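## Task

The stand's post sits in one of its holes, locked by a spring-loaded pin that has a pull knob; once the pin is out, the post falls unless something supports it. Lift the post by four holes (roughly 10 cm), put the pin back so it locks the post there, then release it and move the robots away. The task fails if the post falls, if it is brought down quickly (even while being held), or if either robot tips over or finishes leaning.

## Robot and tools

Robots. Two identical Hello Robot Stretch 4 robots, r1 and r2, work together. Each has an omni-wheel base, a lift that moves a carriage up and down a mast, an arm that telescopes straight out from the carriage, a wrist with yaw, pitch and roll joints, and a two-finger gripper. Each carries head cameras (r1_head_camera, r1_head_left_camera, r1_head_right_camera and the r2_ equivalents) and a wrist camera (r1_wrist_camera, r2_wrist_camera). Each robot is roughly 1.6 m tall, and its base edge lies within 0.23 m of its base origin.

Frames. Each robot reports in its own base frame: origin on the floor below the base centre, x ahead, y to the left, z up. hand_pose is a point between the open fingertips, given in that frame; its printed position may be a little off. The odometry frame is the base frame as it stood when the scene began. Because every robot uses its own frames, only images, lidar_m and wrist_depth_mm reveal where the two robots are relative to each other.

execute_actions. Argument actions is a list holding one action (or empty, which only returns state and images). The action is an object keyed "r1" and/or "r2"; each robot gets its own entry. Inside a robot's entry:
- base: exactly one relative move from where the base last reported itself. translate_m: metres straight ahead (negative = back), -2 to 2. strafe_m: metres sideways, left positive, -2 to 2. rotate_rad: radians turning in place, counter-clockwise from above positive, -3.2 to 3.2.
- joints: absolute targets by name. lift_m 0 to 1.2 m (carriage height); arm_m 0 to 0.55 m (extension); wrist_yaw_rad -1.134 to 4.276 (0 straight ahead, positive to the left, about 3.14 tucked back, above 3.4 may hit the arm); wrist_pitch_rad -1.117 to 4.259 (0 level, 1.57 pointing down); wrist_roll_rad -1.117 to 4.259 (0 fingers level, positive turns the gripper clockwise viewed from behind); gripper_m -0.038 to 0.141 m, the fingertip gap (below 0 the fingers squeeze each other). Targets outside a joint range are clipped and reported; other bad values or unknown keys reject the whole call. Done tolerances: lift and arm ±0.004, yaw and roll ±0.02, pitch ±0.05, gripper ±0.004.
- pace: "slow", "default", "fast" or "max" (base up to 0.1/0.3/0.4/0.6 m/s and 1/2/3/4 rad/s; slower when the lift is above 0.2).
- contact_limits: {"arm_m": value from 0 (gentlest) to 0.75 (firmest)}, default 0.5; the arm stops when it pushes harder.
- end_of_arm: "enable_torque", sent alone, revives wrist or gripper motors that shut off.
All motions in one action start together; none runs past 15 s. A robot or joint left out may keep pushing toward an earlier target. cameras chooses which images return (null, omitted or ["all"] for all, [] for none). To unfold a wrist at the start, send lift_m 0.4 with wrist_yaw_rad 0.

wait: seconds 0 to 10; commands nothing and returns state and images.
zoom_image: camera name and region [x0, y0, x1, y1] in pixels of that camera's latest full image, top-left origin, at most 504 by 504.
read_manual: returns licence texts only.
finished_scene: scene number; ends the scene irreversibly and reports success. The post must stay locked.

Result lines. joint_positions gives current joint values. base_status and joint_status tell how each motion ended: done (for the base, wheels turned as asked even if slipping), off_target, contact_stop_at_<key> (blocked; that part goes slack, so a lift may sink under load), limit_stop_at_<name> (built-in limit; limit_stop_at_tilt means leaning over 6 degrees and the lift, arm and wheels go limp; limit_stop_at_own_body means self-collision was near, often with the gripper tipped up and rolled), time_out, torque_fault (wrist motor limp until enable_torque). on_its_own describes uncommanded parts; its "held at" is a target, not a position. lidar_m: 12 distances in metres, 30-degree sectors starting straight ahead and going counter-clockwise (4th left, 7th behind, 10th right); "-" is nothing seen or closer than 0.25 m. wrist_depth_mm: 7 by 7 grid of median depths, 100 to 2000 mm, from the top left. base_odometry counts wheel turns; a gap over about 0.1 rad between turned_by_wheels and turned_by_imu suggests a bump or slip. base_tilt gives forward and right lean in degrees, with a fixed bias up to about 1.5. motor_effort is percent of maximum, positive toward higher joint values, peak in brackets; a firm grip shows as a clear gripper_m effort change, and a held load shifts wrist_pitch_rad effort.

Gripping. Command a gap smaller than the object; squeezing harder pulls it toward the wrist. The gripper reading and done do not prove a hold. Fingertips pressed into a surface can jam; raise the lift.

Avoid. Never let the post fall after the pin is out, and move it down only slowly. Robots must not press against each other; once bases touch, any further driving presses hard. Commanded travel can differ between robots by up to about 3 cm per metre, which strains a shared load. Do not drive or turn with over 1 kg in hand and arm_m above 0.2, and avoid strong steady pushes, especially with a high gripper, high contact limit or fast pace. Avoid torque faults (over about 2 kg in a level gripper, or forcing the gripper against something). The robot holds its last command while you think.

Each tool is called after ">>>" as a command line: name --argument value for each argument, lists and objects as JSON in quotes; but a table of rows of numbers goes row by row, as --pt "numbers of a row", without its own name.

## Session

>>> execute_actions --actions '[]'

Scene clock: 0.00 s.
r1.base_odometry: x=+0.000 y=+0.000 heading=+0.000 (m, m, rad; r1's odometry frame)
r1.turned_by_wheels: +0.000 (rad since the last result)
r1.turned_by_imu: +0.000 (rad since the last result)
r1.base_tilt: forward=-0.3 right=+0.3 (deg)
r1.lidar_m: 1.10 1.06 1.12 1.16 1.13 1.20 1.72 7.19 4.93 3.67 3.59 1.49
r1.base_status: not commanded
r1.joint_positions: lift_m=+0.186 arm_m=+0.002 wrist_yaw_rad=+3.087 wrist_pitch_rad=+0.012 wrist_roll_rad=-0.018 gripper_m=+0.057
r1.joint_status: not commanded
r1.motor_effort: lift_m=+20 arm_m=+0 wrist_yaw_rad=+2 wrist_pitch_rad=-5 wrist_roll_rad=-1 gripper_m=-1 wheel_0=+0 wheel_1=+0 wheel_2=+0 (%)
r1.hand_pose: x=-0.1108 y=+0.1031 z=+0.3607 quat_wxyz=(+0.027, -0.006, -0.009, +1.000) (m; r1's base frame)
r1.wrist_depth_mm: - 138 - - 1618 1229 1025 / - 120 170 - 1708 1281 1025 / - 124 177 - 1661 1255 1042 / 141 142 - - 1661 1255 1008 / 1618 - - - 1618 1229 1060 / 1078 1205 1025 1138 195 1138 1025 / 512 842 831 - 831 798 842
r2.base_odometry: x=+0.000 y=+0.000 heading=+0.000 (m, m, rad; r2's odometry frame)
r2.turned_by_wheels: +0.000 (rad since the last result)
r2.turned_by_imu: +0.000 (rad since the last result)
r2.base_tilt: forward=+0.6 right=-1.2 (deg)
r2.lidar_m: 0.77 0.71 0.73 0.99 1.38 1.43 1.85 4.34 5.18 3.59 3.37 1.14
r2.base_status: not commanded
r2.joint_positions: lift_m=+0.208 arm_m=+0.001 wrist_yaw_rad=+3.064 wrist_pitch_rad=-0.008 wrist_roll_rad=+0.009 gripper_m=+0.057
r2.joint_status: not commanded
r2.motor_effort: lift_m=+18 arm_m=-1 wrist_yaw_rad=-1 wrist_pitch_rad=-7 wrist_roll_rad=-1 gripper_m=-3 wheel_0=+0 wheel_1=+1 wheel_2=+0 (%)
r2.hand_pose: x=-0.1088 y=+0.1097 z=+0.3885 quat_wxyz=(+0.039, +0.004, +0.004, +0.999) (m; r2's base frame)
r2.wrist_depth_mm: - 142 - - 1708 1397 1160 / - 132 - - 1708 1430 1160 / - 131 196 - 1756 1397 1182 / 116 141 281 - 1708 1397 1160 / - - - - 1708 1366 1182 / 1464 1499 201 1537 205 1336 1182 / 976 976 991 156 991 946 1042
pictures: r1_head_camera, r1_head_left_camera, r1_head_right_camera, r1_wrist_camera, r2_head_camera, r2_head_left_camera, r2_head_right_camera, r2_wrist_camera
Images, in order (width x height): r1_head_camera 420x560, r1_head_left_camera 420x672, r1_head_right_camera 420x672, r1_wrist_camera 616x392, r2_head_camera 420x560, r2_head_left_camera 420x672, r2_head_right_camera 420x672, r2_wrist_camera 616x392.

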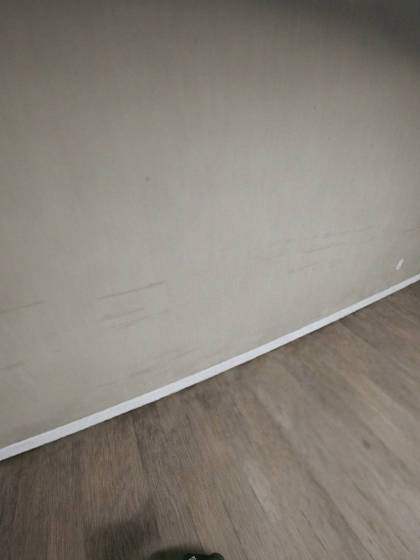

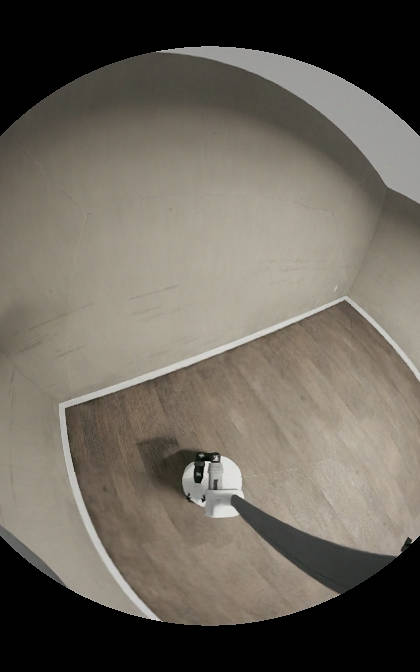

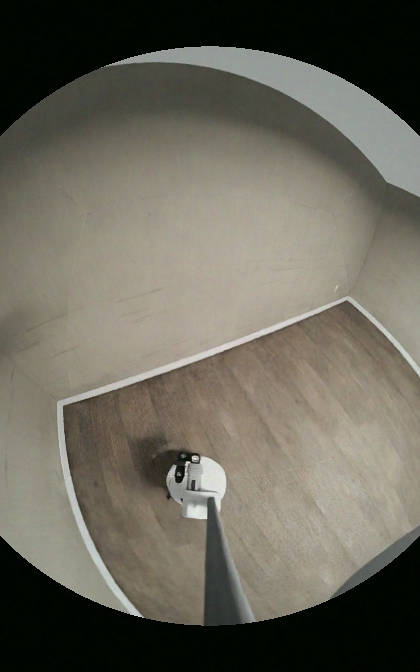

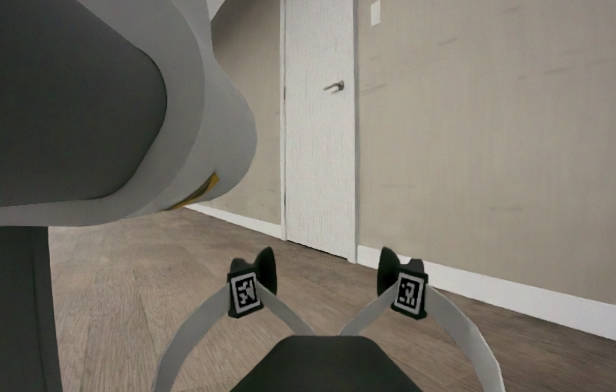

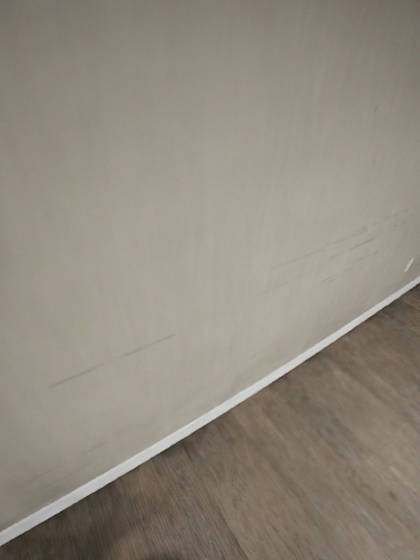

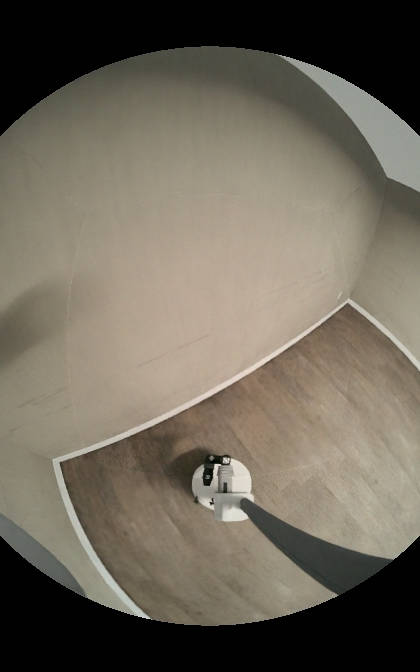

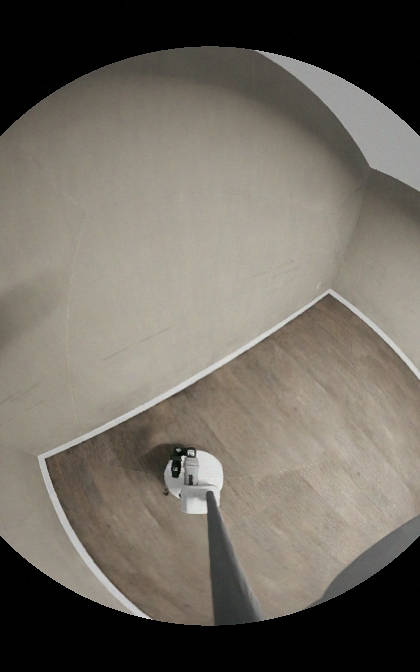

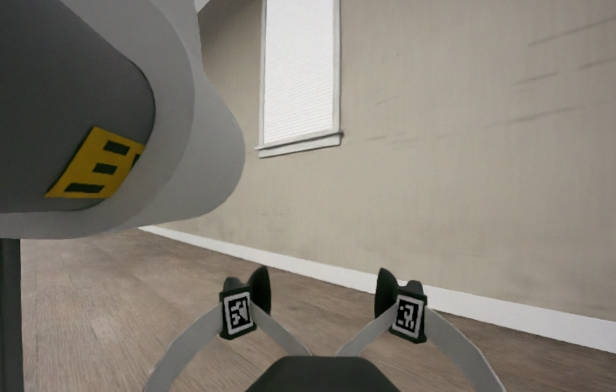

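>>> execute_actions --actions '[{"r1":{"base":{"rotate_rad":-2.3},"pace":"fast"},"r2":{"base":{"rotate_rad":-2.25},"pace":"fast"}}]' --cameras '[]'

>>> execute_actions --actions '[{"r1":{"base":{"translate_m":1.5},"pace":"max","joints":{"lift_m":0.6,"wrist_yaw_rad":0,"gripper_m":0.13}},"r2":{"base":{"translate_m":1.8},"pace":"max","joints":{"lift_m":0.6,"wrist_yaw_rad":0,"gripper_m":0.13}}}]' --cameras '["r1_head_camera","r2_head_camera","r1_wrist_camera","r2_wrist_camera"]'

Scene clock: 7.63 s.
r1.base_odometry: x=+0.000 y=+0.000 heading=-2.300 (m, m, rad; r1's odometry frame)
r1.turned_by_wheels: -2.300 (rad since the last result)
r1.turned_by_imu: -2.353 (rad since the last result)
r1.base_tilt: forward=-0.2 right=+0.2 (deg)
r1.lidar_m: 2.93 3.96 3.59 1.93 1.20 1.06 1.08 1.28 1.12 1.14 1.40 2.72
r1.base_status: done
r1.joint_positions: lift_m=+0.186 arm_m=+0.002 wrist_yaw_rad=+3.087 wrist_pitch_rad=+0.012 wrist_roll_rad=-0.018 gripper_m=+0.057
r1.joint_status: not commanded
r1.motor_effort: lift_m=+20(20) arm_m=+0(0) wrist_yaw_rad=+3(2) wrist_pitch_rad=-7(7) wrist_roll_rad=-1(1) gripper_m=-1(2) wheel_0=-1(7) wheel_1=-1(10) wheel_2=-2(12) (%)
r1.hand_pose: x=-0.1108 y=+0.1031 z=+0.3607 quat_wxyz=(+0.027, -0.006, -0.009, +1.000) (m; r1's base frame)
r1.wrist_depth_mm: - 138 1281 1229 1118 1042 976 / - 120 170 1229 1138 1060 976 / - 125 177 1255 1160 1060 1008 / 141 141 1336 1281 1138 1060 991 / 1308 1499 1397 1255 1138 1078 1025 / 1060 1182 1042 1138 195 1078 991 / 521 842 842 - 831 798 831
r2.base_odometry: x=+0.000 y=+0.000 heading=-2.250 (m, m, rad; r2's odometry frame)
r2.turned_by_wheels: -2.250 (rad since the last result)
r2.turned_by_imu: -2.214 (rad since the last result)
r2.base_tilt: forward=+0.3 right=-1.2 (deg)
r2.lidar_m: 6.42 3.85 3.36 1.39 0.82 0.71 0.71 0.86 1.35 1.38 1.61 2.94
r2.base_status: done
r2.joint_positions: lift_m=+0.208 arm_m=+0.001 wrist_yaw_rad=+3.063 wrist_pitch_rad=-0.008 wrist_roll_rad=+0.009 gripper_m=+0.057
r2.joint_status: not commanded
r2.motor_effort: lift_m=+18(18) arm_m=-1(1) wrist_yaw_rad=+4(2) wrist_pitch_rad=-7(8) wrist_roll_rad=-1(1) gripper_m=-4(2) wheel_0=+1(8) wheel_1=+1(12) wheel_2=+0(8) (%)
r2.hand_pose: x=-0.1088 y=+0.1097 z=+0.3885 quat_wxyz=(+0.039, +0.004, +0.004, +0.999) (m; r2's base frame)
r2.wrist_depth_mm: - 142 878 831 798 750 715 / - 132 866 831 778 741 707 / - 131 197 831 778 741 699 / 116 141 279 820 788 741 715 / 976 917 878 820 778 741 707 / 991 931 201 820 205 741 691 / 960 904 854 156 759 715 699
pictures: none
No camera images: the call's "cameras" was empty. Leave "cameras" out to get every camera's image.

Scene clock: 12.13 s.
r1.base_odometry: x=-1.000 y=-1.118 heading=-2.300 (m, m, rad; r1's odometry frame)
r1.turned_by_wheels: +0.000 (rad since the last result)
r1.turned_by_imu: -0.005 (rad since the last result)
r1.base_tilt: forward=-0.2 right=+0.2 (deg)
r1.lidar_m: 1.38 3.42 3.07 3.12 2.81 2.49 2.50 1.84 1.61 1.62 1.99 3.86
r1.base_status: done
r1.joint_positions: lift_m=+0.600 arm_m=+0.002 wrist_yaw_rad=+0.000 wrist_pitch_rad=+0.012 wrist_roll_rad=-0.018 gripper_m=+0.130
r1.joint_status: all done
r1.motor_effort: lift_m=+20(24) arm_m=+0(0) wrist_yaw_rad=+1(6) wrist_pitch_rad=-6(6) wrist_roll_rad=-1(1) gripper_m=-2(3) wheel_0=+0(6) wheel_1=+0(8) wheel_2=-1(16) (%)
r1.hand_pose: x=+0.4609 y=-0.0874 z=+0.7746 quat_wxyz=(+1.000, -0.009, +0.006, +0.000) (m; r1's base frame)
r1.wrist_depth_mm: - - - - - - - / - - - - - - - / - - - - - - - / - - - - - - - / - - - - - - - / - - 1229 - - 1983 - / 1661 1618 1618 - 1708 1618 1618
r2.base_odometry: x=-1.130 y=-1.401 heading=-2.249 (m, m, rad; r2's odometry frame)
r2.turned_by_wheels: +0.000 (rad since the last result)
r2.turned_by_imu: -0.003 (rad since the last result)
r2.base_tilt: forward=+0.5 right=-1.2 (deg)
r2.lidar_m: 2.52 3.26 2.85 2.86 2.78 2.40 2.45 2.17 1.87 1.87 2.23 4.00
r2.base_status: done
r2.joint_positions: lift_m=+0.600 arm_m=+0.001 wrist_yaw_rad=+0.000 wrist_pitch_rad=-0.008 wrist_roll_rad=+0.009 gripper_m=+0.130
r2.joint_status: all done
r2.motor_effort: lift_m=+20(23) arm_m=-1(1) wrist_yaw_rad=+0(13) wrist_pitch_rad=-7(7) wrist_roll_rad=-1(1) gripper_m=+2(7) wheel_0=+2(9) wheel_1=+2(9) wheel_2=+1(16) (%)
r2.hand_pose: x=+0.4605 y=-0.0874 z=+0.7804 quat_wxyz=(+1.000, +0.004, -0.004, +0.000) (m; r2's base frame)
r2.wrist_depth_mm: - - - - - - - / - - - - - - - / - - - - - - - / - - - - - - - / - - - - - - - / - - 215 - - 208 - / 1808 1756 - 145 1863 1808 1863
pictures: r1_head_camera, r1_wrist_camera, r2_head_camera, r2_wrist_camera
Images, in order (width x height): r1_head_camera 420x560, r1_wrist_camera 616x392, r2_head_camera 420x560, r2_wrist_camera 616x392.

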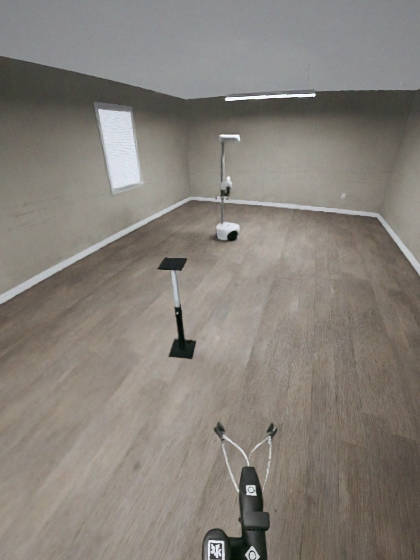

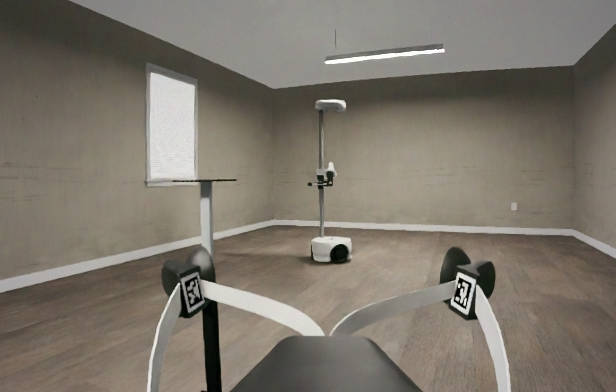

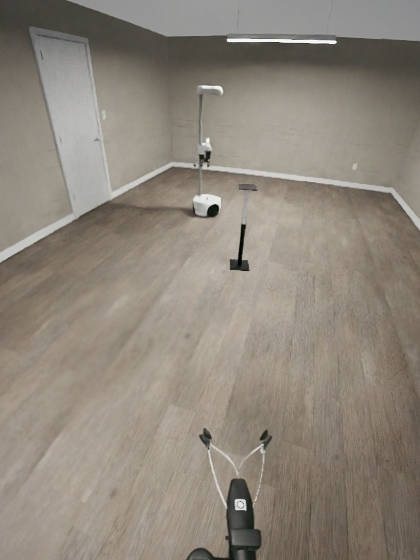

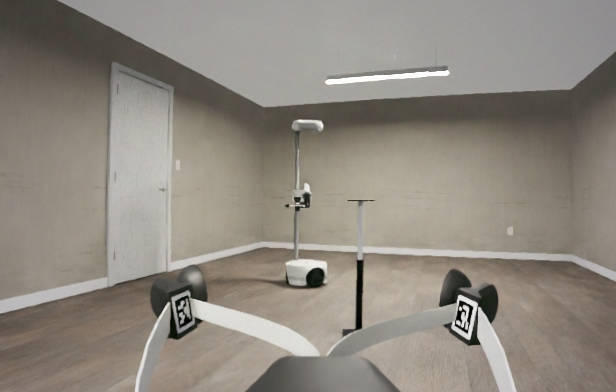

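>>> execute_actions --actions '[{"r1":{"base":{"strafe_m":0.37},"joints":{"lift_m":0.27,"arm_m":0.4,"gripper_m":0.1}},"r2":{"base":{"translate_m":1.6},"pace":"max","joints":{"lift_m":0.54}}}]' --cameras '["r1_head_camera","r2_head_camera","r1_wrist_camera","r2_wrist_camera"]'

>>> zoom_image --camera "r1_head_camera" --region '[160,240,300,400]'

Scene clock: 25.97 s.
r1.base_odometry: x=-0.724 y=-1.365 heading=-2.301 (m, m, rad; r1's odometry frame)
r1.turned_by_wheels: +0.000 (rad since the last result)
r1.turned_by_imu: -0.001 (rad since the last result)
r1.base_tilt: forward=-0.2 right=+0.2 (deg)
r1.lidar_m: 1.36 3.04 2.73 2.75 2.63 2.38 2.39 2.21 1.95 1.93 2.46 4.69
r1.base_status: done
r1.joint_positions: lift_m=+0.270 arm_m=+0.398 wrist_yaw_rad=+0.000 wrist_pitch_rad=+0.012 wrist_roll_rad=-0.018 gripper_m=+0.100
r1.joint_status: all done
r1.motor_effort: lift_m=+18(19) arm_m=+9(9) wrist_yaw_rad=+2(2) wrist_pitch_rad=-7(6) wrist_roll_rad=-1(1) gripper_m=-1(0) wheel_0=+0(9) wheel_1=-2(7) wheel_2=-1(1) (%)
r1.hand_pose: x=+0.8579 y=-0.0874 z=+0.4448 quat_wxyz=(+1.000, -0.009, +0.006, +0.000) (m; r1's base frame)
r1.wrist_depth_mm: - - - 831 - - - / - - - - - - - / - - - - - - - / - - - - - - - / - - - - 1661 - - / 1397 1430 1229 1229 1205 1255 1308 / 1008 960 1042 - 991 946 976
r2.base_odometry: x=-2.134 y=-2.647 heading=-2.249 (m, m, rad; r2's odometry frame)
r2.turned_by_wheels: +0.000 (rad since the last result)
r2.turned_by_imu: -0.003 (rad since the last result)
r2.base_tilt: forward=+0.5 right=-1.0 (deg)
r2.lidar_m: 0.94 2.77 2.38 2.42 2.83 3.97 3.99 2.66 2.33 2.35 2.76 0.92
r2.base_status: done
r2.joint_positions: lift_m=+0.540 arm_m=+0.001 wrist_yaw_rad=+0.000 wrist_pitch_rad=-0.008 wrist_roll_rad=+0.009 gripper_m=+0.130
r2.joint_status: all done
r2.motor_effort: lift_m=+17(17) arm_m=-1(1) wrist_yaw_rad=-1(1) wrist_pitch_rad=-7(8) wrist_roll_rad=-1(0) gripper_m=+0(1) wheel_0=+1(8) wheel_1=+1(9) wheel_2=+3(16) (%)
r2.hand_pose: x=+0.4605 y=-0.0874 z=+0.7206 quat_wxyz=(+1.000, +0.004, -0.004, +0.000) (m; r2's base frame)
r2.wrist_depth_mm: - - - - - - - / - - - - - - - / - - - - - - - / - - - - - - - / - - - - - - - / - - 214 - 1863 208 - / 1661 1618 1756 145 1661 1576 1708
pictures: r1_head_camera, r1_wrist_camera, r2_head_camera, r2_wrist_camera
Images, in order (width x height): r1_head_camera 420x560, r1_wrist_camera 616x392, r2_head_camera 420x560, r2_wrist_camera 616x392.

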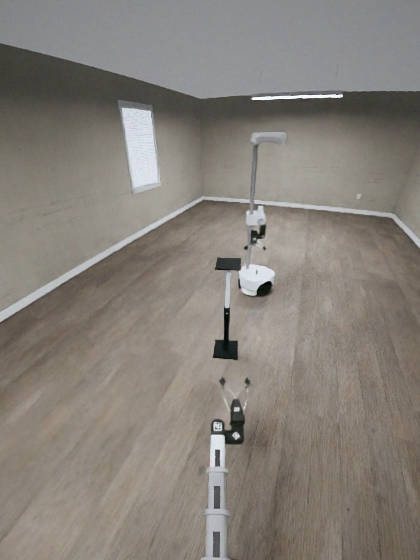

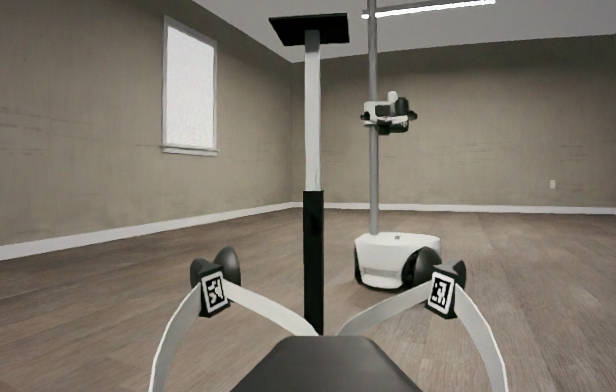

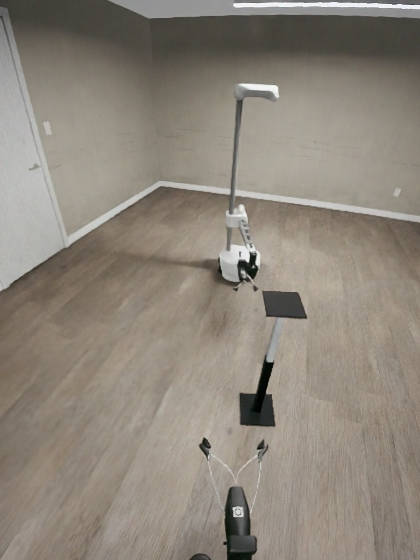

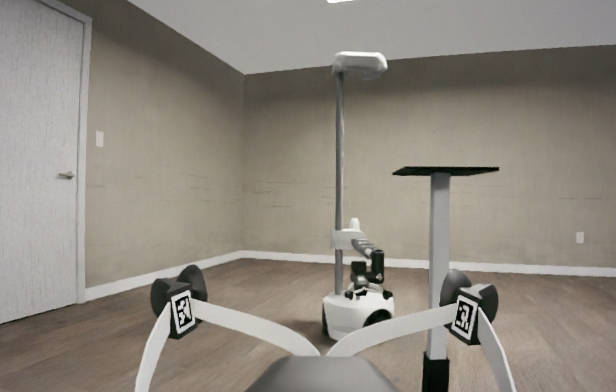

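Region (160, 240, 300, 400) of r1_head_camera's 420x560 image, scaled by 3.150, with more detail than that image has; it fills the left 441 columns of this view, and the rest is white.

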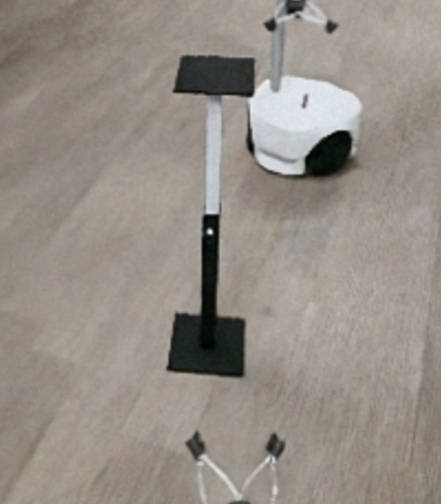

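>>> execute_actions --actions '[{"r1":{"base":{"translate_m":0.5},"joints":{"lift_m":0.25,"arm_m":0.25}},"r2":{"base":{"strafe_m":-0.23},"joints":{"arm_m":0.35}}}]' --cameras '["r1_head_camera","r1_wrist_camera","r2_wrist_camera"]'

>>> zoom_image --camera "r1_wrist_camera" --region '[220,140,420,320]'

>>> zoom_image --camera "r1_head_camera" --region '[180,310,300,450]'

Scene clock: 36.30 s.
r1.base_odometry: x=-1.057 y=-1.738 heading=-2.301 (m, m, rad; r1's odometry frame)
r1.turned_by_wheels: +0.000 (rad since the last result)
r1.turned_by_imu: -0.002 (rad since the last result)
r1.base_tilt: forward=-0.3 right=+0.3 (deg)
r1.lidar_m: 0.85 2.86 2.56 2.57 3.15 2.84 2.87 2.39 2.13 2.14 2.63 5.04
r1.base_status: done
r1.joint_positions: lift_m=+0.250 arm_m=+0.251 wrist_yaw_rad=+0.000 wrist_pitch_rad=+0.012 wrist_roll_rad=-0.018 gripper_m=+0.100
r1.joint_status: all done
r1.motor_effort: lift_m=+18(19) arm_m=-8(10) wrist_yaw_rad=+2(1) wrist_pitch_rad=-6(7) wrist_roll_rad=-1(1) gripper_m=-1(2) wheel_0=-1(6) wheel_1=+1(6) wheel_2=+2(6) (%)
r1.hand_pose: x=+0.7109 y=-0.0875 z=+0.4248 quat_wxyz=(+1.000, -0.009, +0.006, +0.000) (m; r1's base frame)
r1.wrist_depth_mm: - - - - - - - / - - - 891 - - - / - - - - - - - / - - - - - - - / - - - 1397 1366 - - / 1366 1397 1138 504 1160 1182 1308 / 991 917 1008 - 931 917 976
r2.base_odometry: x=-2.313 y=-2.502 heading=-2.249 (m, m, rad; r2's odometry frame)
r2.turned_by_wheels: +0.000 (rad since the last result)
r2.turned_by_imu: +0.001 (rad since the last result)
r2.base_tilt: forward=+0.5 right=-1.2 (deg)
r2.lidar_m: 0.87 3.00 2.63 2.63 3.11 4.05 4.04 2.41 2.12 2.14 2.51 4.44
r2.base_status: done
r2.joint_positions: lift_m=+0.540 arm_m=+0.349 wrist_yaw_rad=+0.000 wrist_pitch_rad=-0.008 wrist_roll_rad=+0.009 gripper_m=+0.130
r2.joint_status: all done
r2.motor_effort: lift_m=+17(17) arm_m=+5(7) wrist_yaw_rad=+1(1) wrist_pitch_rad=-6(7) wrist_roll_rad=-1(1) gripper_m=+0(0) wheel_0=+0(10) wheel_1=-1(11) wheel_2=+0(1) (%)
r2.hand_pose: x=+0.8084 y=-0.0874 z=+0.7206 quat_wxyz=(+1.000, +0.004, -0.004, +0.000) (m; r2's base frame)
r2.wrist_depth_mm: - - - - - - - / - - - - - - - / - - - 366 - - - / - - - - - - - / - - - 1366 - - - / - - 214 866 - 209 - / 1618 1618 1756 145 1708 1708 1661
pictures: r1_head_camera, r1_wrist_camera, r2_wrist_camera
Images, in order (width x height): r1_head_camera 420x560, r1_wrist_camera 616x392, r2_wrist_camera 616x392.

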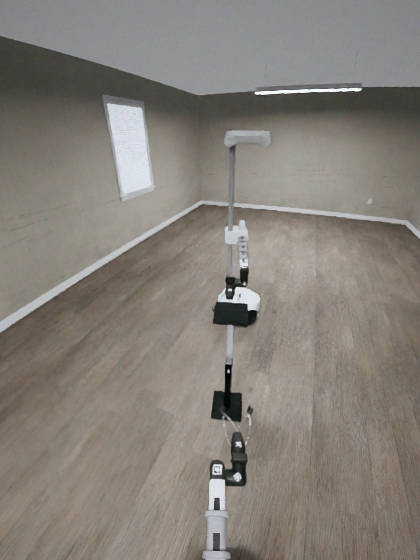

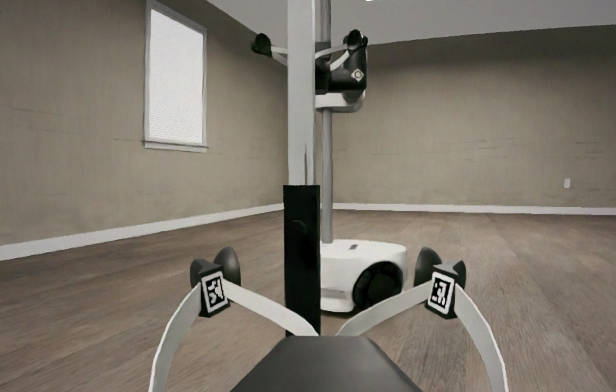

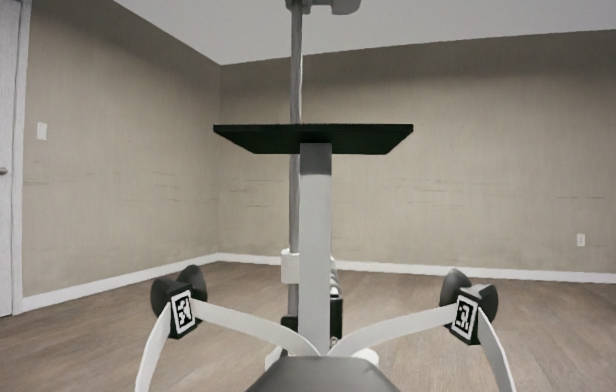

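Region (220, 140, 420, 320) of r1_wrist_camera's 616x392 image, scaled by 2.520; it fills the top 454 rows of this view, and the rest is white.

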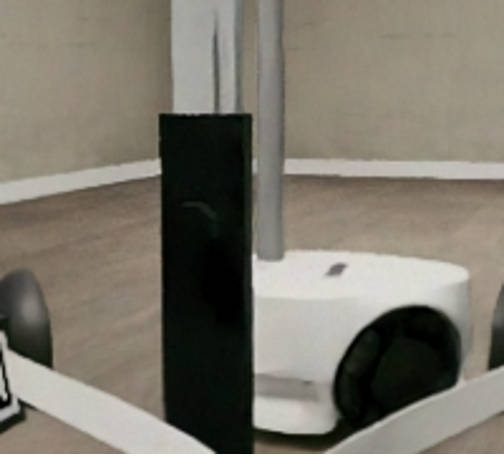

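Region (180, 310, 300, 450) of r1_head_camera's 420x560 image, scaled by 3.600, with more detail than that image has; it fills the left 432 columns of this view, and the rest is white.

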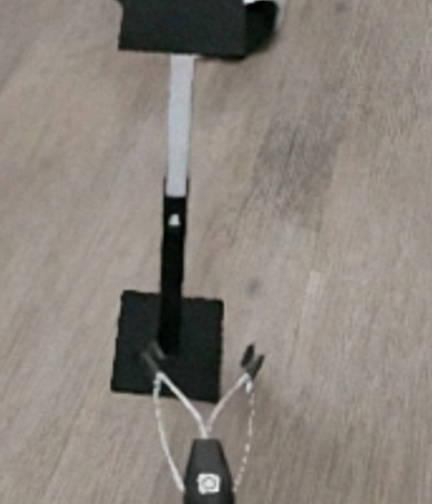

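>>> execute_actions --actions '[{"r1":{"base":{"strafe_m":0.03},"joints":{"arm_m":0.38}},"r2":{"base":{"strafe_m":0.008},"joints":{"arm_m":0.5}}}]' --cameras '["r1_head_left_camera","r1_wrist_camera","r2_wrist_camera"]'

>>> zoom_image --camera "r1_head_left_camera" --region '[190,310,270,390]'

Scene clock: 42.97 s.
r1.base_odometry: x=-1.035 y=-1.758 heading=-2.301 (m, m, rad; r1's odometry frame)
r1.turned_by_wheels: +0.000 (rad since the last result)
r1.turned_by_imu: +0.000 (rad since the last result)
r1.base_tilt: forward=-0.2 right=+0.3 (deg)
r1.lidar_m: 0.85 2.82 2.52 2.54 3.13 2.84 2.85 2.45 2.13 2.17 2.65 5.10
r1.base_status: done
r1.joint_positions: lift_m=+0.250 arm_m=+0.378 wrist_yaw_rad=+0.000 wrist_pitch_rad=+0.012 wrist_roll_rad=-0.018 gripper_m=+0.100
r1.joint_status: all done
r1.motor_effort: lift_m=+18(18) arm_m=+9(10) wrist_yaw_rad=+1(2) wrist_pitch_rad=-7(7) wrist_roll_rad=-1(1) gripper_m=+2(2) wheel_0=+0(8) wheel_1=+0(7) wheel_2=+0(5) (%)
r1.hand_pose: x=+0.8378 y=-0.0874 z=+0.4248 quat_wxyz=(+1.000, -0.009, +0.006, +0.000) (m; r1's base frame)
r1.wrist_depth_mm: - - - 504 615 - - / - - - - - - - / - - - - - - - / - - - - - - - / - - - 327 1397 - - / 1336 1397 1160 330 1160 1182 1308 / 960 931 1008 - 931 931 931
r2.base_odometry: x=-2.307 y=-2.507 heading=-2.249 (m, m, rad; r2's odometry frame)
r2.turned_by_wheels: +0.000 (rad since the last result)
r2.turned_by_imu: +0.001 (rad since the last result)
r2.base_tilt: forward=+0.5 right=-1.3 (deg)
r2.lidar_m: 0.86 2.96 2.61 2.62 3.08 4.03 4.03 2.42 2.12 2.14 2.53 4.46
r2.base_status: done
r2.joint_positions: lift_m=+0.540 arm_m=+0.499 wrist_yaw_rad=+0.000 wrist_pitch_rad=-0.008 wrist_roll_rad=+0.009 gripper_m=+0.130
r2.joint_status: all done
r2.motor_effort: lift_m=+17(17) arm_m=+5(6) wrist_yaw_rad=-2(0) wrist_pitch_rad=-7(8) wrist_roll_rad=-1(1) gripper_m=+0(1) wheel_0=+0(9) wheel_1=+0(8) wheel_2=+0(4) (%)
r2.hand_pose: x=+0.9585 y=-0.0874 z=+0.7206 quat_wxyz=(+1.000, +0.004, -0.004, +0.000) (m; r2's base frame)
r2.wrist_depth_mm: - - - - - - - / - - 179 178 176 191 - / - - - 219 - - - / - - - 218 - - - / - - - 218 - - - / - - 213 217 - 209 - / 1661 1661 1756 145 1708 1618 1708
pictures: r1_head_left_camera, r1_wrist_camera, r2_wrist_camera
Images, in order (width x height): r1_head_left_camera 420x672, r1_wrist_camera 616x392, r2_wrist_camera 616x392.

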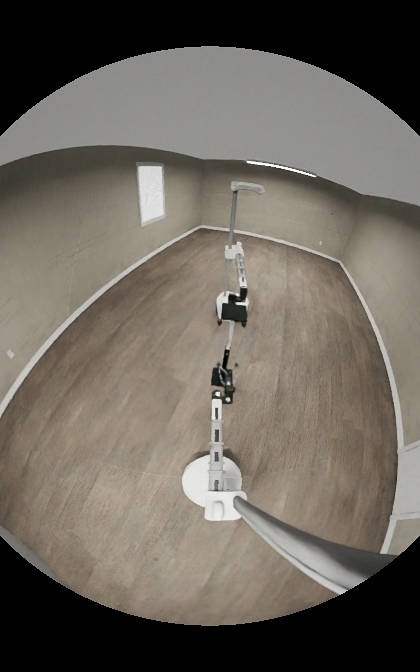

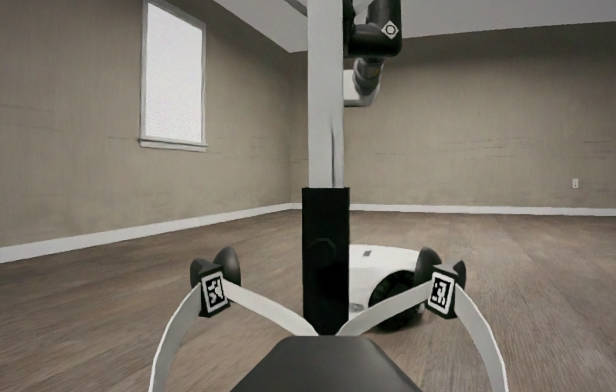

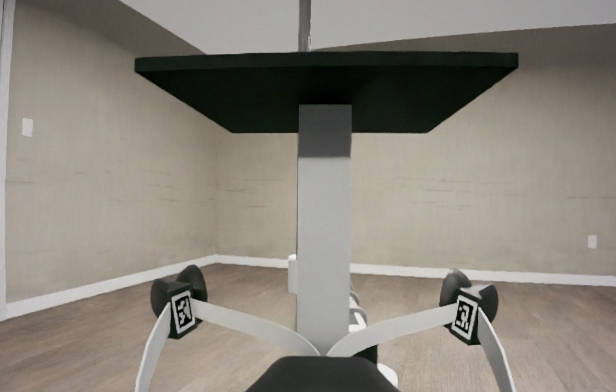

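Region (190, 310, 270, 390) of r1_head_left_camera's 420x672 image, scaled by 6.300, with more detail than that image has.

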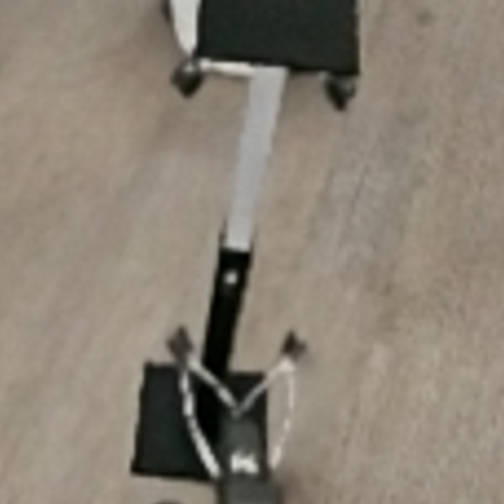

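>>> execute_actions --actions '[{"r1":{"base":{"strafe_m":0.006},"joints":{"arm_m":0.43,"gripper_m":0.045}},"r2":{"joints":{"gripper_m":-0.03}}}]' --cameras '["r1_head_camera","r1_wrist_camera","r2_wrist_camera"]'

>>> zoom_image --camera "r1_head_camera" --region '[205,345,265,405]'

Scene clock: 53.27 s.
r1.base_odometry: x=-1.030 y=-1.762 heading=-2.301 (m, m, rad; r1's odometry frame)
r1.turned_by_wheels: +0.000 (rad since the last result)
r1.turned_by_imu: +0.000 (rad since the last result)
r1.base_tilt: forward=-0.3 right=+0.2 (deg)
r1.lidar_m: 0.85 2.82 2.54 2.54 3.10 2.83 2.84 2.45 2.14 2.17 2.67 5.14
r1.base_status: done
r1.joint_positions: lift_m=+0.250 arm_m=+0.428 wrist_yaw_rad=+0.000 wrist_pitch_rad=+0.012 wrist_roll_rad=-0.018 gripper_m=+0.045
r1.joint_status: all done
r1.motor_effort: lift_m=+18(18) arm_m=+9(8) wrist_yaw_rad=+2(2) wrist_pitch_rad=-7(6) wrist_roll_rad=-1(1) gripper_m=-2(6) wheel_0=+1(8) wheel_1=-1(7) wheel_2=+0(0) (%)
r1.hand_pose: x=+0.8878 y=-0.0874 z=+0.4248 quat_wxyz=(+1.000, -0.009, +0.006, +0.000) (m; r1's base frame)
r1.wrist_depth_mm: - - - - 559 - - / - - - - - - - / - - - - - - - / - - - 283 - - - / - - - 277 1336 - - / 1366 1366 196 276 198 1308 1308 / 976 960 960 - 946 891 946
r2.base_odometry: x=-2.307 y=-2.508 heading=-2.249 (m, m, rad; r2's odometry frame)
r2.turned_by_wheels: +0.000 (rad since the last result)
r2.turned_by_imu: +0.001 (rad since the last result)
r2.base_tilt: forward=+0.5 right=-1.2 (deg)
r2.lidar_m: 0.88 2.96 2.61 2.61 3.07 4.04 4.05 2.38 2.14 2.14 2.50 4.48
r2.base_status: not commanded
r2.joint_positions: lift_m=+0.540 arm_m=+0.501 wrist_yaw_rad=+0.009 wrist_pitch_rad=-0.007 wrist_roll_rad=+0.009 gripper_m=-0.029
r2.joint_status: all done
r2.on_its_own: wrist_yaw_rad is at rest, and its effort (-24) is outside its rest range (-13 to +13)
r2.motor_effort: lift_m=+17(17) arm_m=-5(5) wrist_yaw_rad=-24(23) wrist_pitch_rad=-8(8) wrist_roll_rad=+0(1) gripper_m=-42(42) wheel_0=-3(2) wheel_1=-1(1) wheel_2=+6(6) (%)
r2.hand_pose: x=+0.9610 y=-0.0849 z=+0.7204 quat_wxyz=(+1.000, +0.004, -0.004, +0.004) (m; r2's base frame)
r2.wrist_depth_mm: - - - - - - - / - - 177 178 175 173 - / - - - 213 - - - / - - - 213 - - - / - - - 212 - - - / - - 183 210 195 - - / 1661 1576 1661 211 640 152 1756
pictures: r1_head_camera, r1_wrist_camera, r2_wrist_camera
Images, in order (width x height): r1_head_camera 420x560, r1_wrist_camera 616x392, r2_wrist_camera 616x392.

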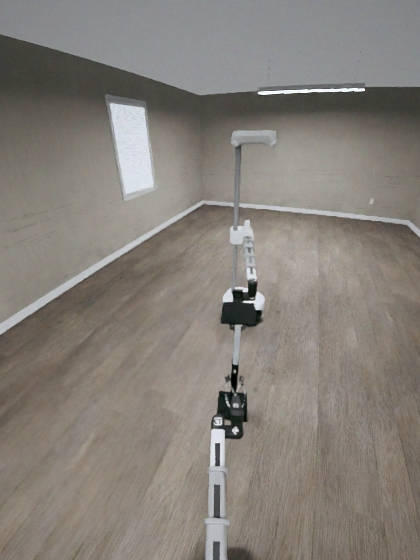

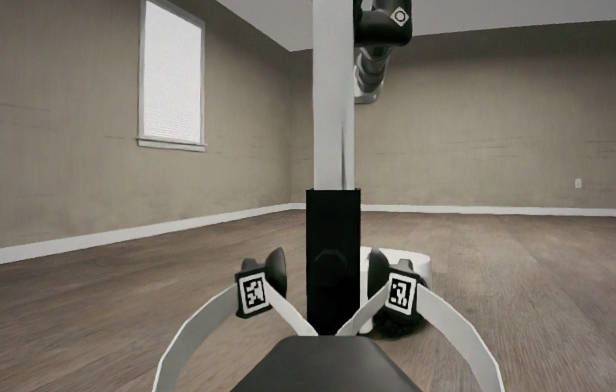

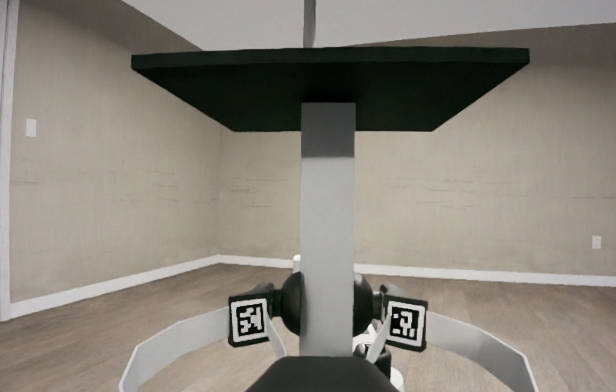

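Region (205, 345, 265, 405) of r1_head_camera's 420x560 image, scaled by 8.400, with more detail than that image has.

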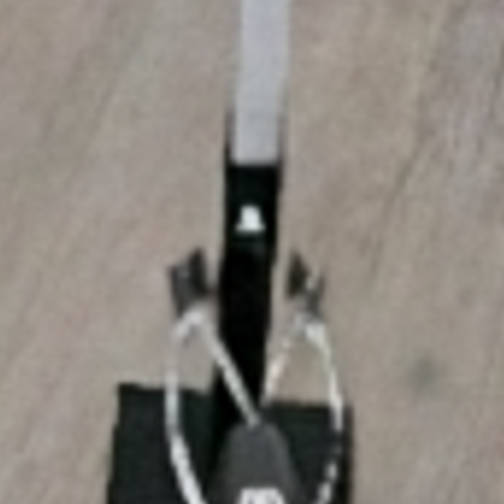

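Relieve r2's load, take weight, grip knob.

>>> execute_actions --actions '[{"r1":{"joints":{"arm_m":0.448,"lift_m":0.253,"gripper_m":-0.03}},"r2":{"joints":{"arm_m":0.51,"lift_m":0.546,"wrist_yaw_rad":0.02},"pace":"slow"}}]' --cameras '["r1_wrist_camera"]'

>>> execute_actions --actions '[{"r1":{"joints":{"arm_m":0.433},"pace":"slow"}}]' --cameras '["r1_head_camera","r1_wrist_camera"]'

>>> zoom_image --camera "r1_head_camera" --region '[205,345,265,405]'

Scene clock: 60.57 s.
r1.base_odometry: x=-1.031 y=-1.762 heading=-2.301 (m, m, rad; r1's odometry frame)
r1.turned_by_wheels: +0.000 (rad since the last result)
r1.turned_by_imu: +0.000 (rad since the last result)
r1.base_tilt: forward=-0.4 right=+0.3 (deg)
r1.lidar_m: 0.85 2.84 2.54 2.54 3.15 2.84 2.86 2.44 2.14 2.18 2.68 5.10
r1.base_status: not commanded
r1.joint_positions: lift_m=+0.253 arm_m=+0.447 wrist_yaw_rad=+0.003 wrist_pitch_rad=+0.013 wrist_roll_rad=-0.018 gripper_m=-0.029
r1.joint_status: all done
r1.motor_effort: lift_m=+22(20) arm_m=+4(10) wrist_yaw_rad=-7(7) wrist_pitch_rad=-8(6) wrist_roll_rad=-1(1) gripper_m=-28(33) wheel_0=-4(4) wheel_1=-1(2) wheel_2=+5(5) (%)
r1.hand_pose: x=+0.9070 y=-0.0866 z=+0.4274 quat_wxyz=(+1.000, -0.009, +0.006, +0.002) (m; r1's base frame)
r1.wrist_depth_mm: - - - - 539 - - / - - - - - - - / - - - - - - - / - - - 263 - - - / - - - 256 1397 - - / 1366 1366 182 216 184 1281 1281 / 960 917 991 - 931 878 946
r2.base_odometry: x=-2.307 y=-2.507 heading=-2.250 (m, m, rad; r2's odometry frame)
r2.turned_by_wheels: -0.001 (rad since the last result)
r2.turned_by_imu: +0.000 (rad since the last result)
r2.base_tilt: forward=+0.7 right=-1.3 (deg)
r2.lidar_m: 0.88 2.99 2.61 2.63 3.09 4.03 4.05 2.42 2.14 2.14 2.50 4.46
r2.base_status: not commanded
r2.joint_positions: lift_m=+0.545 arm_m=+0.508 wrist_yaw_rad=+0.011 wrist_pitch_rad=+0.001 wrist_roll_rad=+0.009 gripper_m=-0.029
r2.joint_status: all done
r2.on_its_own: wrist_yaw_rad is at rest, and its effort (+28) is outside its rest range (-13 to +13); wrist_pitch_rad is at rest, and its effort (-33) is outside its rest range (-23 to +23)
r2.motor_effort: lift_m=+24(23) arm_m=+11(12) wrist_yaw_rad=+28(22) wrist_pitch_rad=-33(33) wrist_roll_rad=-1(0) gripper_m=-27(40) wheel_0=-2(4) wheel_1=-2(2) wheel_2=-3(6) (%)
r2.hand_pose: x=+0.9684 y=-0.0842 z=+0.7234 quat_wxyz=(+1.000, +0.004, +0.001, +0.006) (m; r2's base frame)
r2.wrist_depth_mm: - - - - - - - / - - 174 174 171 170 - / - - - 209 - - - / - - - 209 - - - / - - - 210 - - - / - - 182 209 192 - - / 1576 1499 1576 209 597 155 1661
pictures: r1_wrist_camera
Images, in order (width x height): r1_wrist_camera 616x392.

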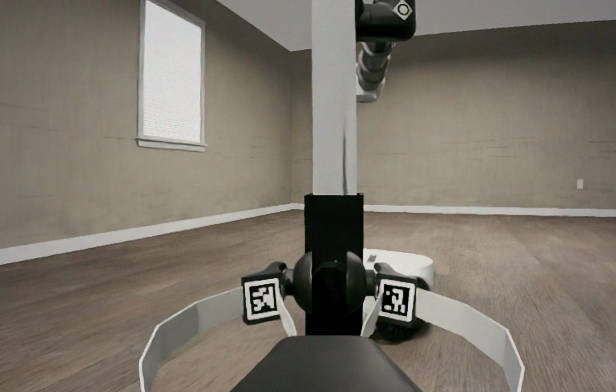

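Scene clock: 61.63 s.
r1.base_odometry: x=-1.031 y=-1.762 heading=-2.301 (m, m, rad; r1's odometry frame)
r1.turned_by_wheels: +0.000 (rad since the last result)
r1.turned_by_imu: +0.000 (rad since the last result)
r1.base_tilt: forward=-0.2 right=+0.4 (deg)
r1.lidar_m: 0.86 2.82 2.53 2.55 3.12 2.83 2.84 2.46 2.14 2.17 2.67 5.12
r1.base_status: not commanded
r1.joint_positions: lift_m=+0.253 arm_m=+0.435 wrist_yaw_rad=+0.003 wrist_pitch_rad=+0.012 wrist_roll_rad=-0.018 gripper_m=-0.029
r1.joint_status: all done
r1.motor_effort: lift_m=+22(22) arm_m=-13(13) wrist_yaw_rad=-8(8) wrist_pitch_rad=-7(10) wrist_roll_rad=-1(1) gripper_m=-26(30) wheel_0=-4(4) wheel_1=-1(1) wheel_2=+5(5) (%)
r1.hand_pose: x=+0.8950 y=-0.0865 z=+0.4275 quat_wxyz=(+1.000, -0.009, +0.006, +0.002) (m; r1's base frame)
r1.wrist_depth_mm: - - - - 544 - - / - - - - - - - / - - - - - - - / - - - 274 - - - / - - - 268 1366 - - / 1336 1366 180 226 183 1336 1308 / 976 917 991 - 960 891 960
r2.base_odometry: x=-2.307 y=-2.507 heading=-2.250 (m, m, rad; r2's odometry frame)
r2.turned_by_wheels: +0.000 (rad since the last result)
r2.turned_by_imu: +0.000 (rad since the last result)
r2.base_tilt: forward=+0.5 right=-1.1 (deg)
r2.lidar_m: 0.87 2.98 2.63 2.62 3.06 4.04 4.04 2.39 2.14 2.14 2.51 4.48
r2.base_status: not commanded
r2.joint_positions: lift_m=+0.545 arm_m=+0.508 wrist_yaw_rad=+0.011 wrist_pitch_rad=+0.001 wrist_roll_rad=+0.009 gripper_m=-0.029
r2.joint_status: not commanded
r2.on_its_own: wrist_yaw_rad is at rest, and its effort (+27) is outside its rest range (-13 to +13); wrist_pitch_rad is at rest, and its effort (-33) is outside its rest range (-23 to +23)
r2.motor_effort: lift_m=+24(24) arm_m=+11(11) wrist_yaw_rad=+27(26) wrist_pitch_rad=-33(33) wrist_roll_rad=-1(1) gripper_m=-26(26) wheel_0=-2(2) wheel_1=-2(2) wheel_2=-3(3) (%)
r2.hand_pose: x=+0.9684 y=-0.0842 z=+0.7234 quat_wxyz=(+1.000, +0.004, +0.001, +0.006) (m; r2's base frame)
r2.wrist_depth_mm: - - - - - - - / - - 174 174 171 169 - / - - - 208 - - - / - - - 209 - - - / - - - 210 - - - / - - 182 209 192 - - / 1576 1464 1576 208 585 154 1661
pictures: r1_head_camera, r1_wrist_camera
Images, in order (width x height): r1_head_camera 420x560, r1_wrist_camera 616x392.

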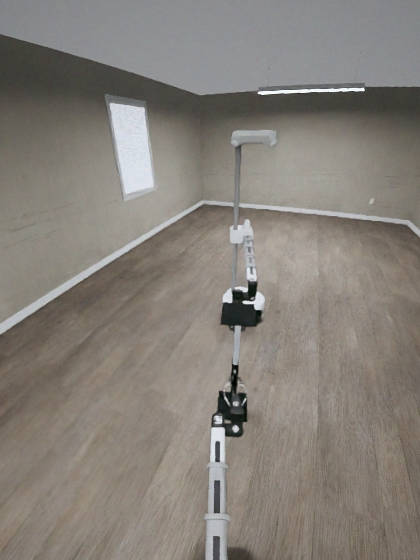

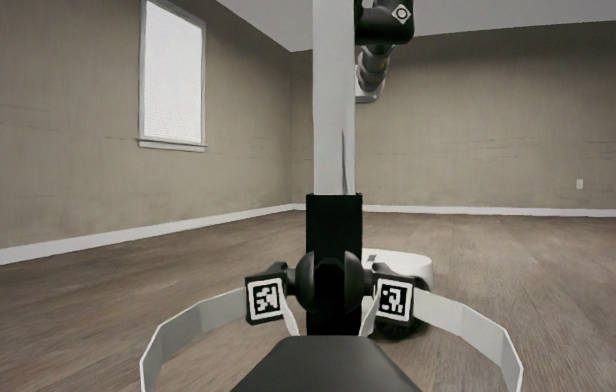

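Region (205, 345, 265, 405) of r1_head_camera's 420x560 image, scaled by 8.400, with more detail than that image has.

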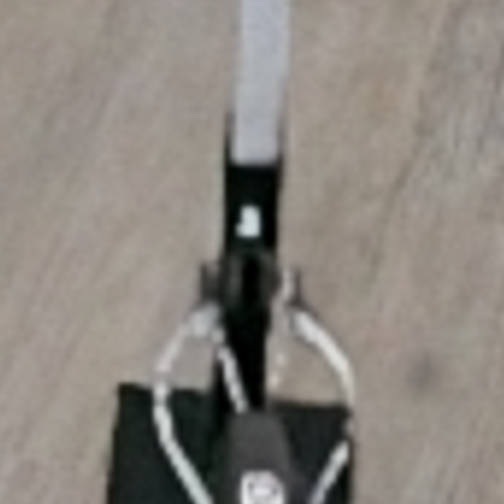

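Test a small lift.

>>> execute_actions --actions '[{"r2":{"joints":{"lift_m":0.555,"wrist_yaw_rad":0.008,"arm_m":0.507},"pace":"slow"}}]' --cameras '["r2_wrist_camera","r1_wrist_camera"]'

Scene clock: 66.70 s.
r1.base_odometry: x=-1.031 y=-1.762 heading=-2.301 (m, m, rad; r1's odometry frame)
r1.turned_by_wheels: +0.000 (rad since the last result)
r1.turned_by_imu: +0.000 (rad since the last result)
r1.base_tilt: forward=-0.3 right=+0.3 (deg)
r1.lidar_m: 0.85 2.81 2.53 2.54 3.12 2.84 2.86 2.45 2.15 2.18 2.67 5.11
r1.base_status: not commanded
r1.joint_positions: lift_m=+0.253 arm_m=+0.435 wrist_yaw_rad=+0.003 wrist_pitch_rad=+0.012 wrist_roll_rad=-0.018 gripper_m=-0.029
r1.joint_status: not commanded
r1.motor_effort: lift_m=+22(22) arm_m=-13(13) wrist_yaw_rad=-7(8) wrist_pitch_rad=-6(7) wrist_roll_rad=-1(1) gripper_m=-32(31) wheel_0=-4(4) wheel_1=-1(1) wheel_2=+5(5) (%)
r1.hand_pose: x=+0.8950 y=-0.0865 z=+0.4275 quat_wxyz=(+1.000, -0.009, +0.006, +0.002) (m; r1's base frame)
r1.wrist_depth_mm: - - - - 715 - - / - - - - - - - / - - - - - - - / - - - 274 - - - / - - - 267 1397 - - / 1336 1336 181 226 184 1366 1308 / 976 931 991 - 960 891 946
r2.base_odometry: x=-2.307 y=-2.507 heading=-2.250 (m, m, rad; r2's odometry frame)
r2.turned_by_wheels: +0.000 (rad since the last result)
r2.turned_by_imu: +0.001 (rad since the last result)
r2.base_tilt: forward=+0.5 right=-1.1 (deg)
r2.lidar_m: 0.88 2.97 2.62 2.63 3.10 4.04 4.05 2.40 2.13 2.13 2.53 4.44
r2.base_status: not commanded
r2.joint_positions: lift_m=+0.554 arm_m=+0.507 wrist_yaw_rad=+0.004 wrist_pitch_rad=+0.002 wrist_roll_rad=+0.009 gripper_m=-0.029
r2.joint_status: all done
r2.on_its_own: wrist_pitch_rad is at rest, and its effort (-37) is outside its rest range (-23 to +23)
r2.motor_effort: lift_m=+25(25) arm_m=-2(11) wrist_yaw_rad=+12(22) wrist_pitch_rad=-37(38) wrist_roll_rad=+0(0) gripper_m=-31(29) wheel_0=-1(2) wheel_1=-2(2) wheel_2=-3(3) (%)
r2.hand_pose: x=+0.9672 y=-0.0863 z=+0.7319 quat_wxyz=(+1.000, +0.004, +0.001, +0.002) (m; r2's base frame)
r2.wrist_depth_mm: - - - - - - - / - - 174 174 171 169 - / - - - 210 - - - / - - - 209 - - - / - - - 210 - - - / - - 183 209 196 - - / 1618 1499 1618 209 634 154 1708
pictures: r1_wrist_camera, r2_wrist_camera
Images, in order (width x height): r1_wrist_camera 616x392, r2_wrist_camera 616x392.

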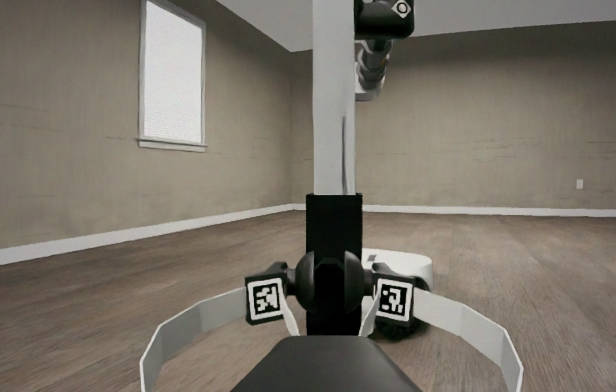

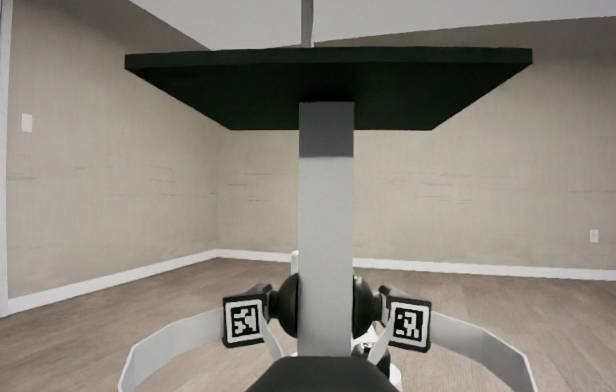

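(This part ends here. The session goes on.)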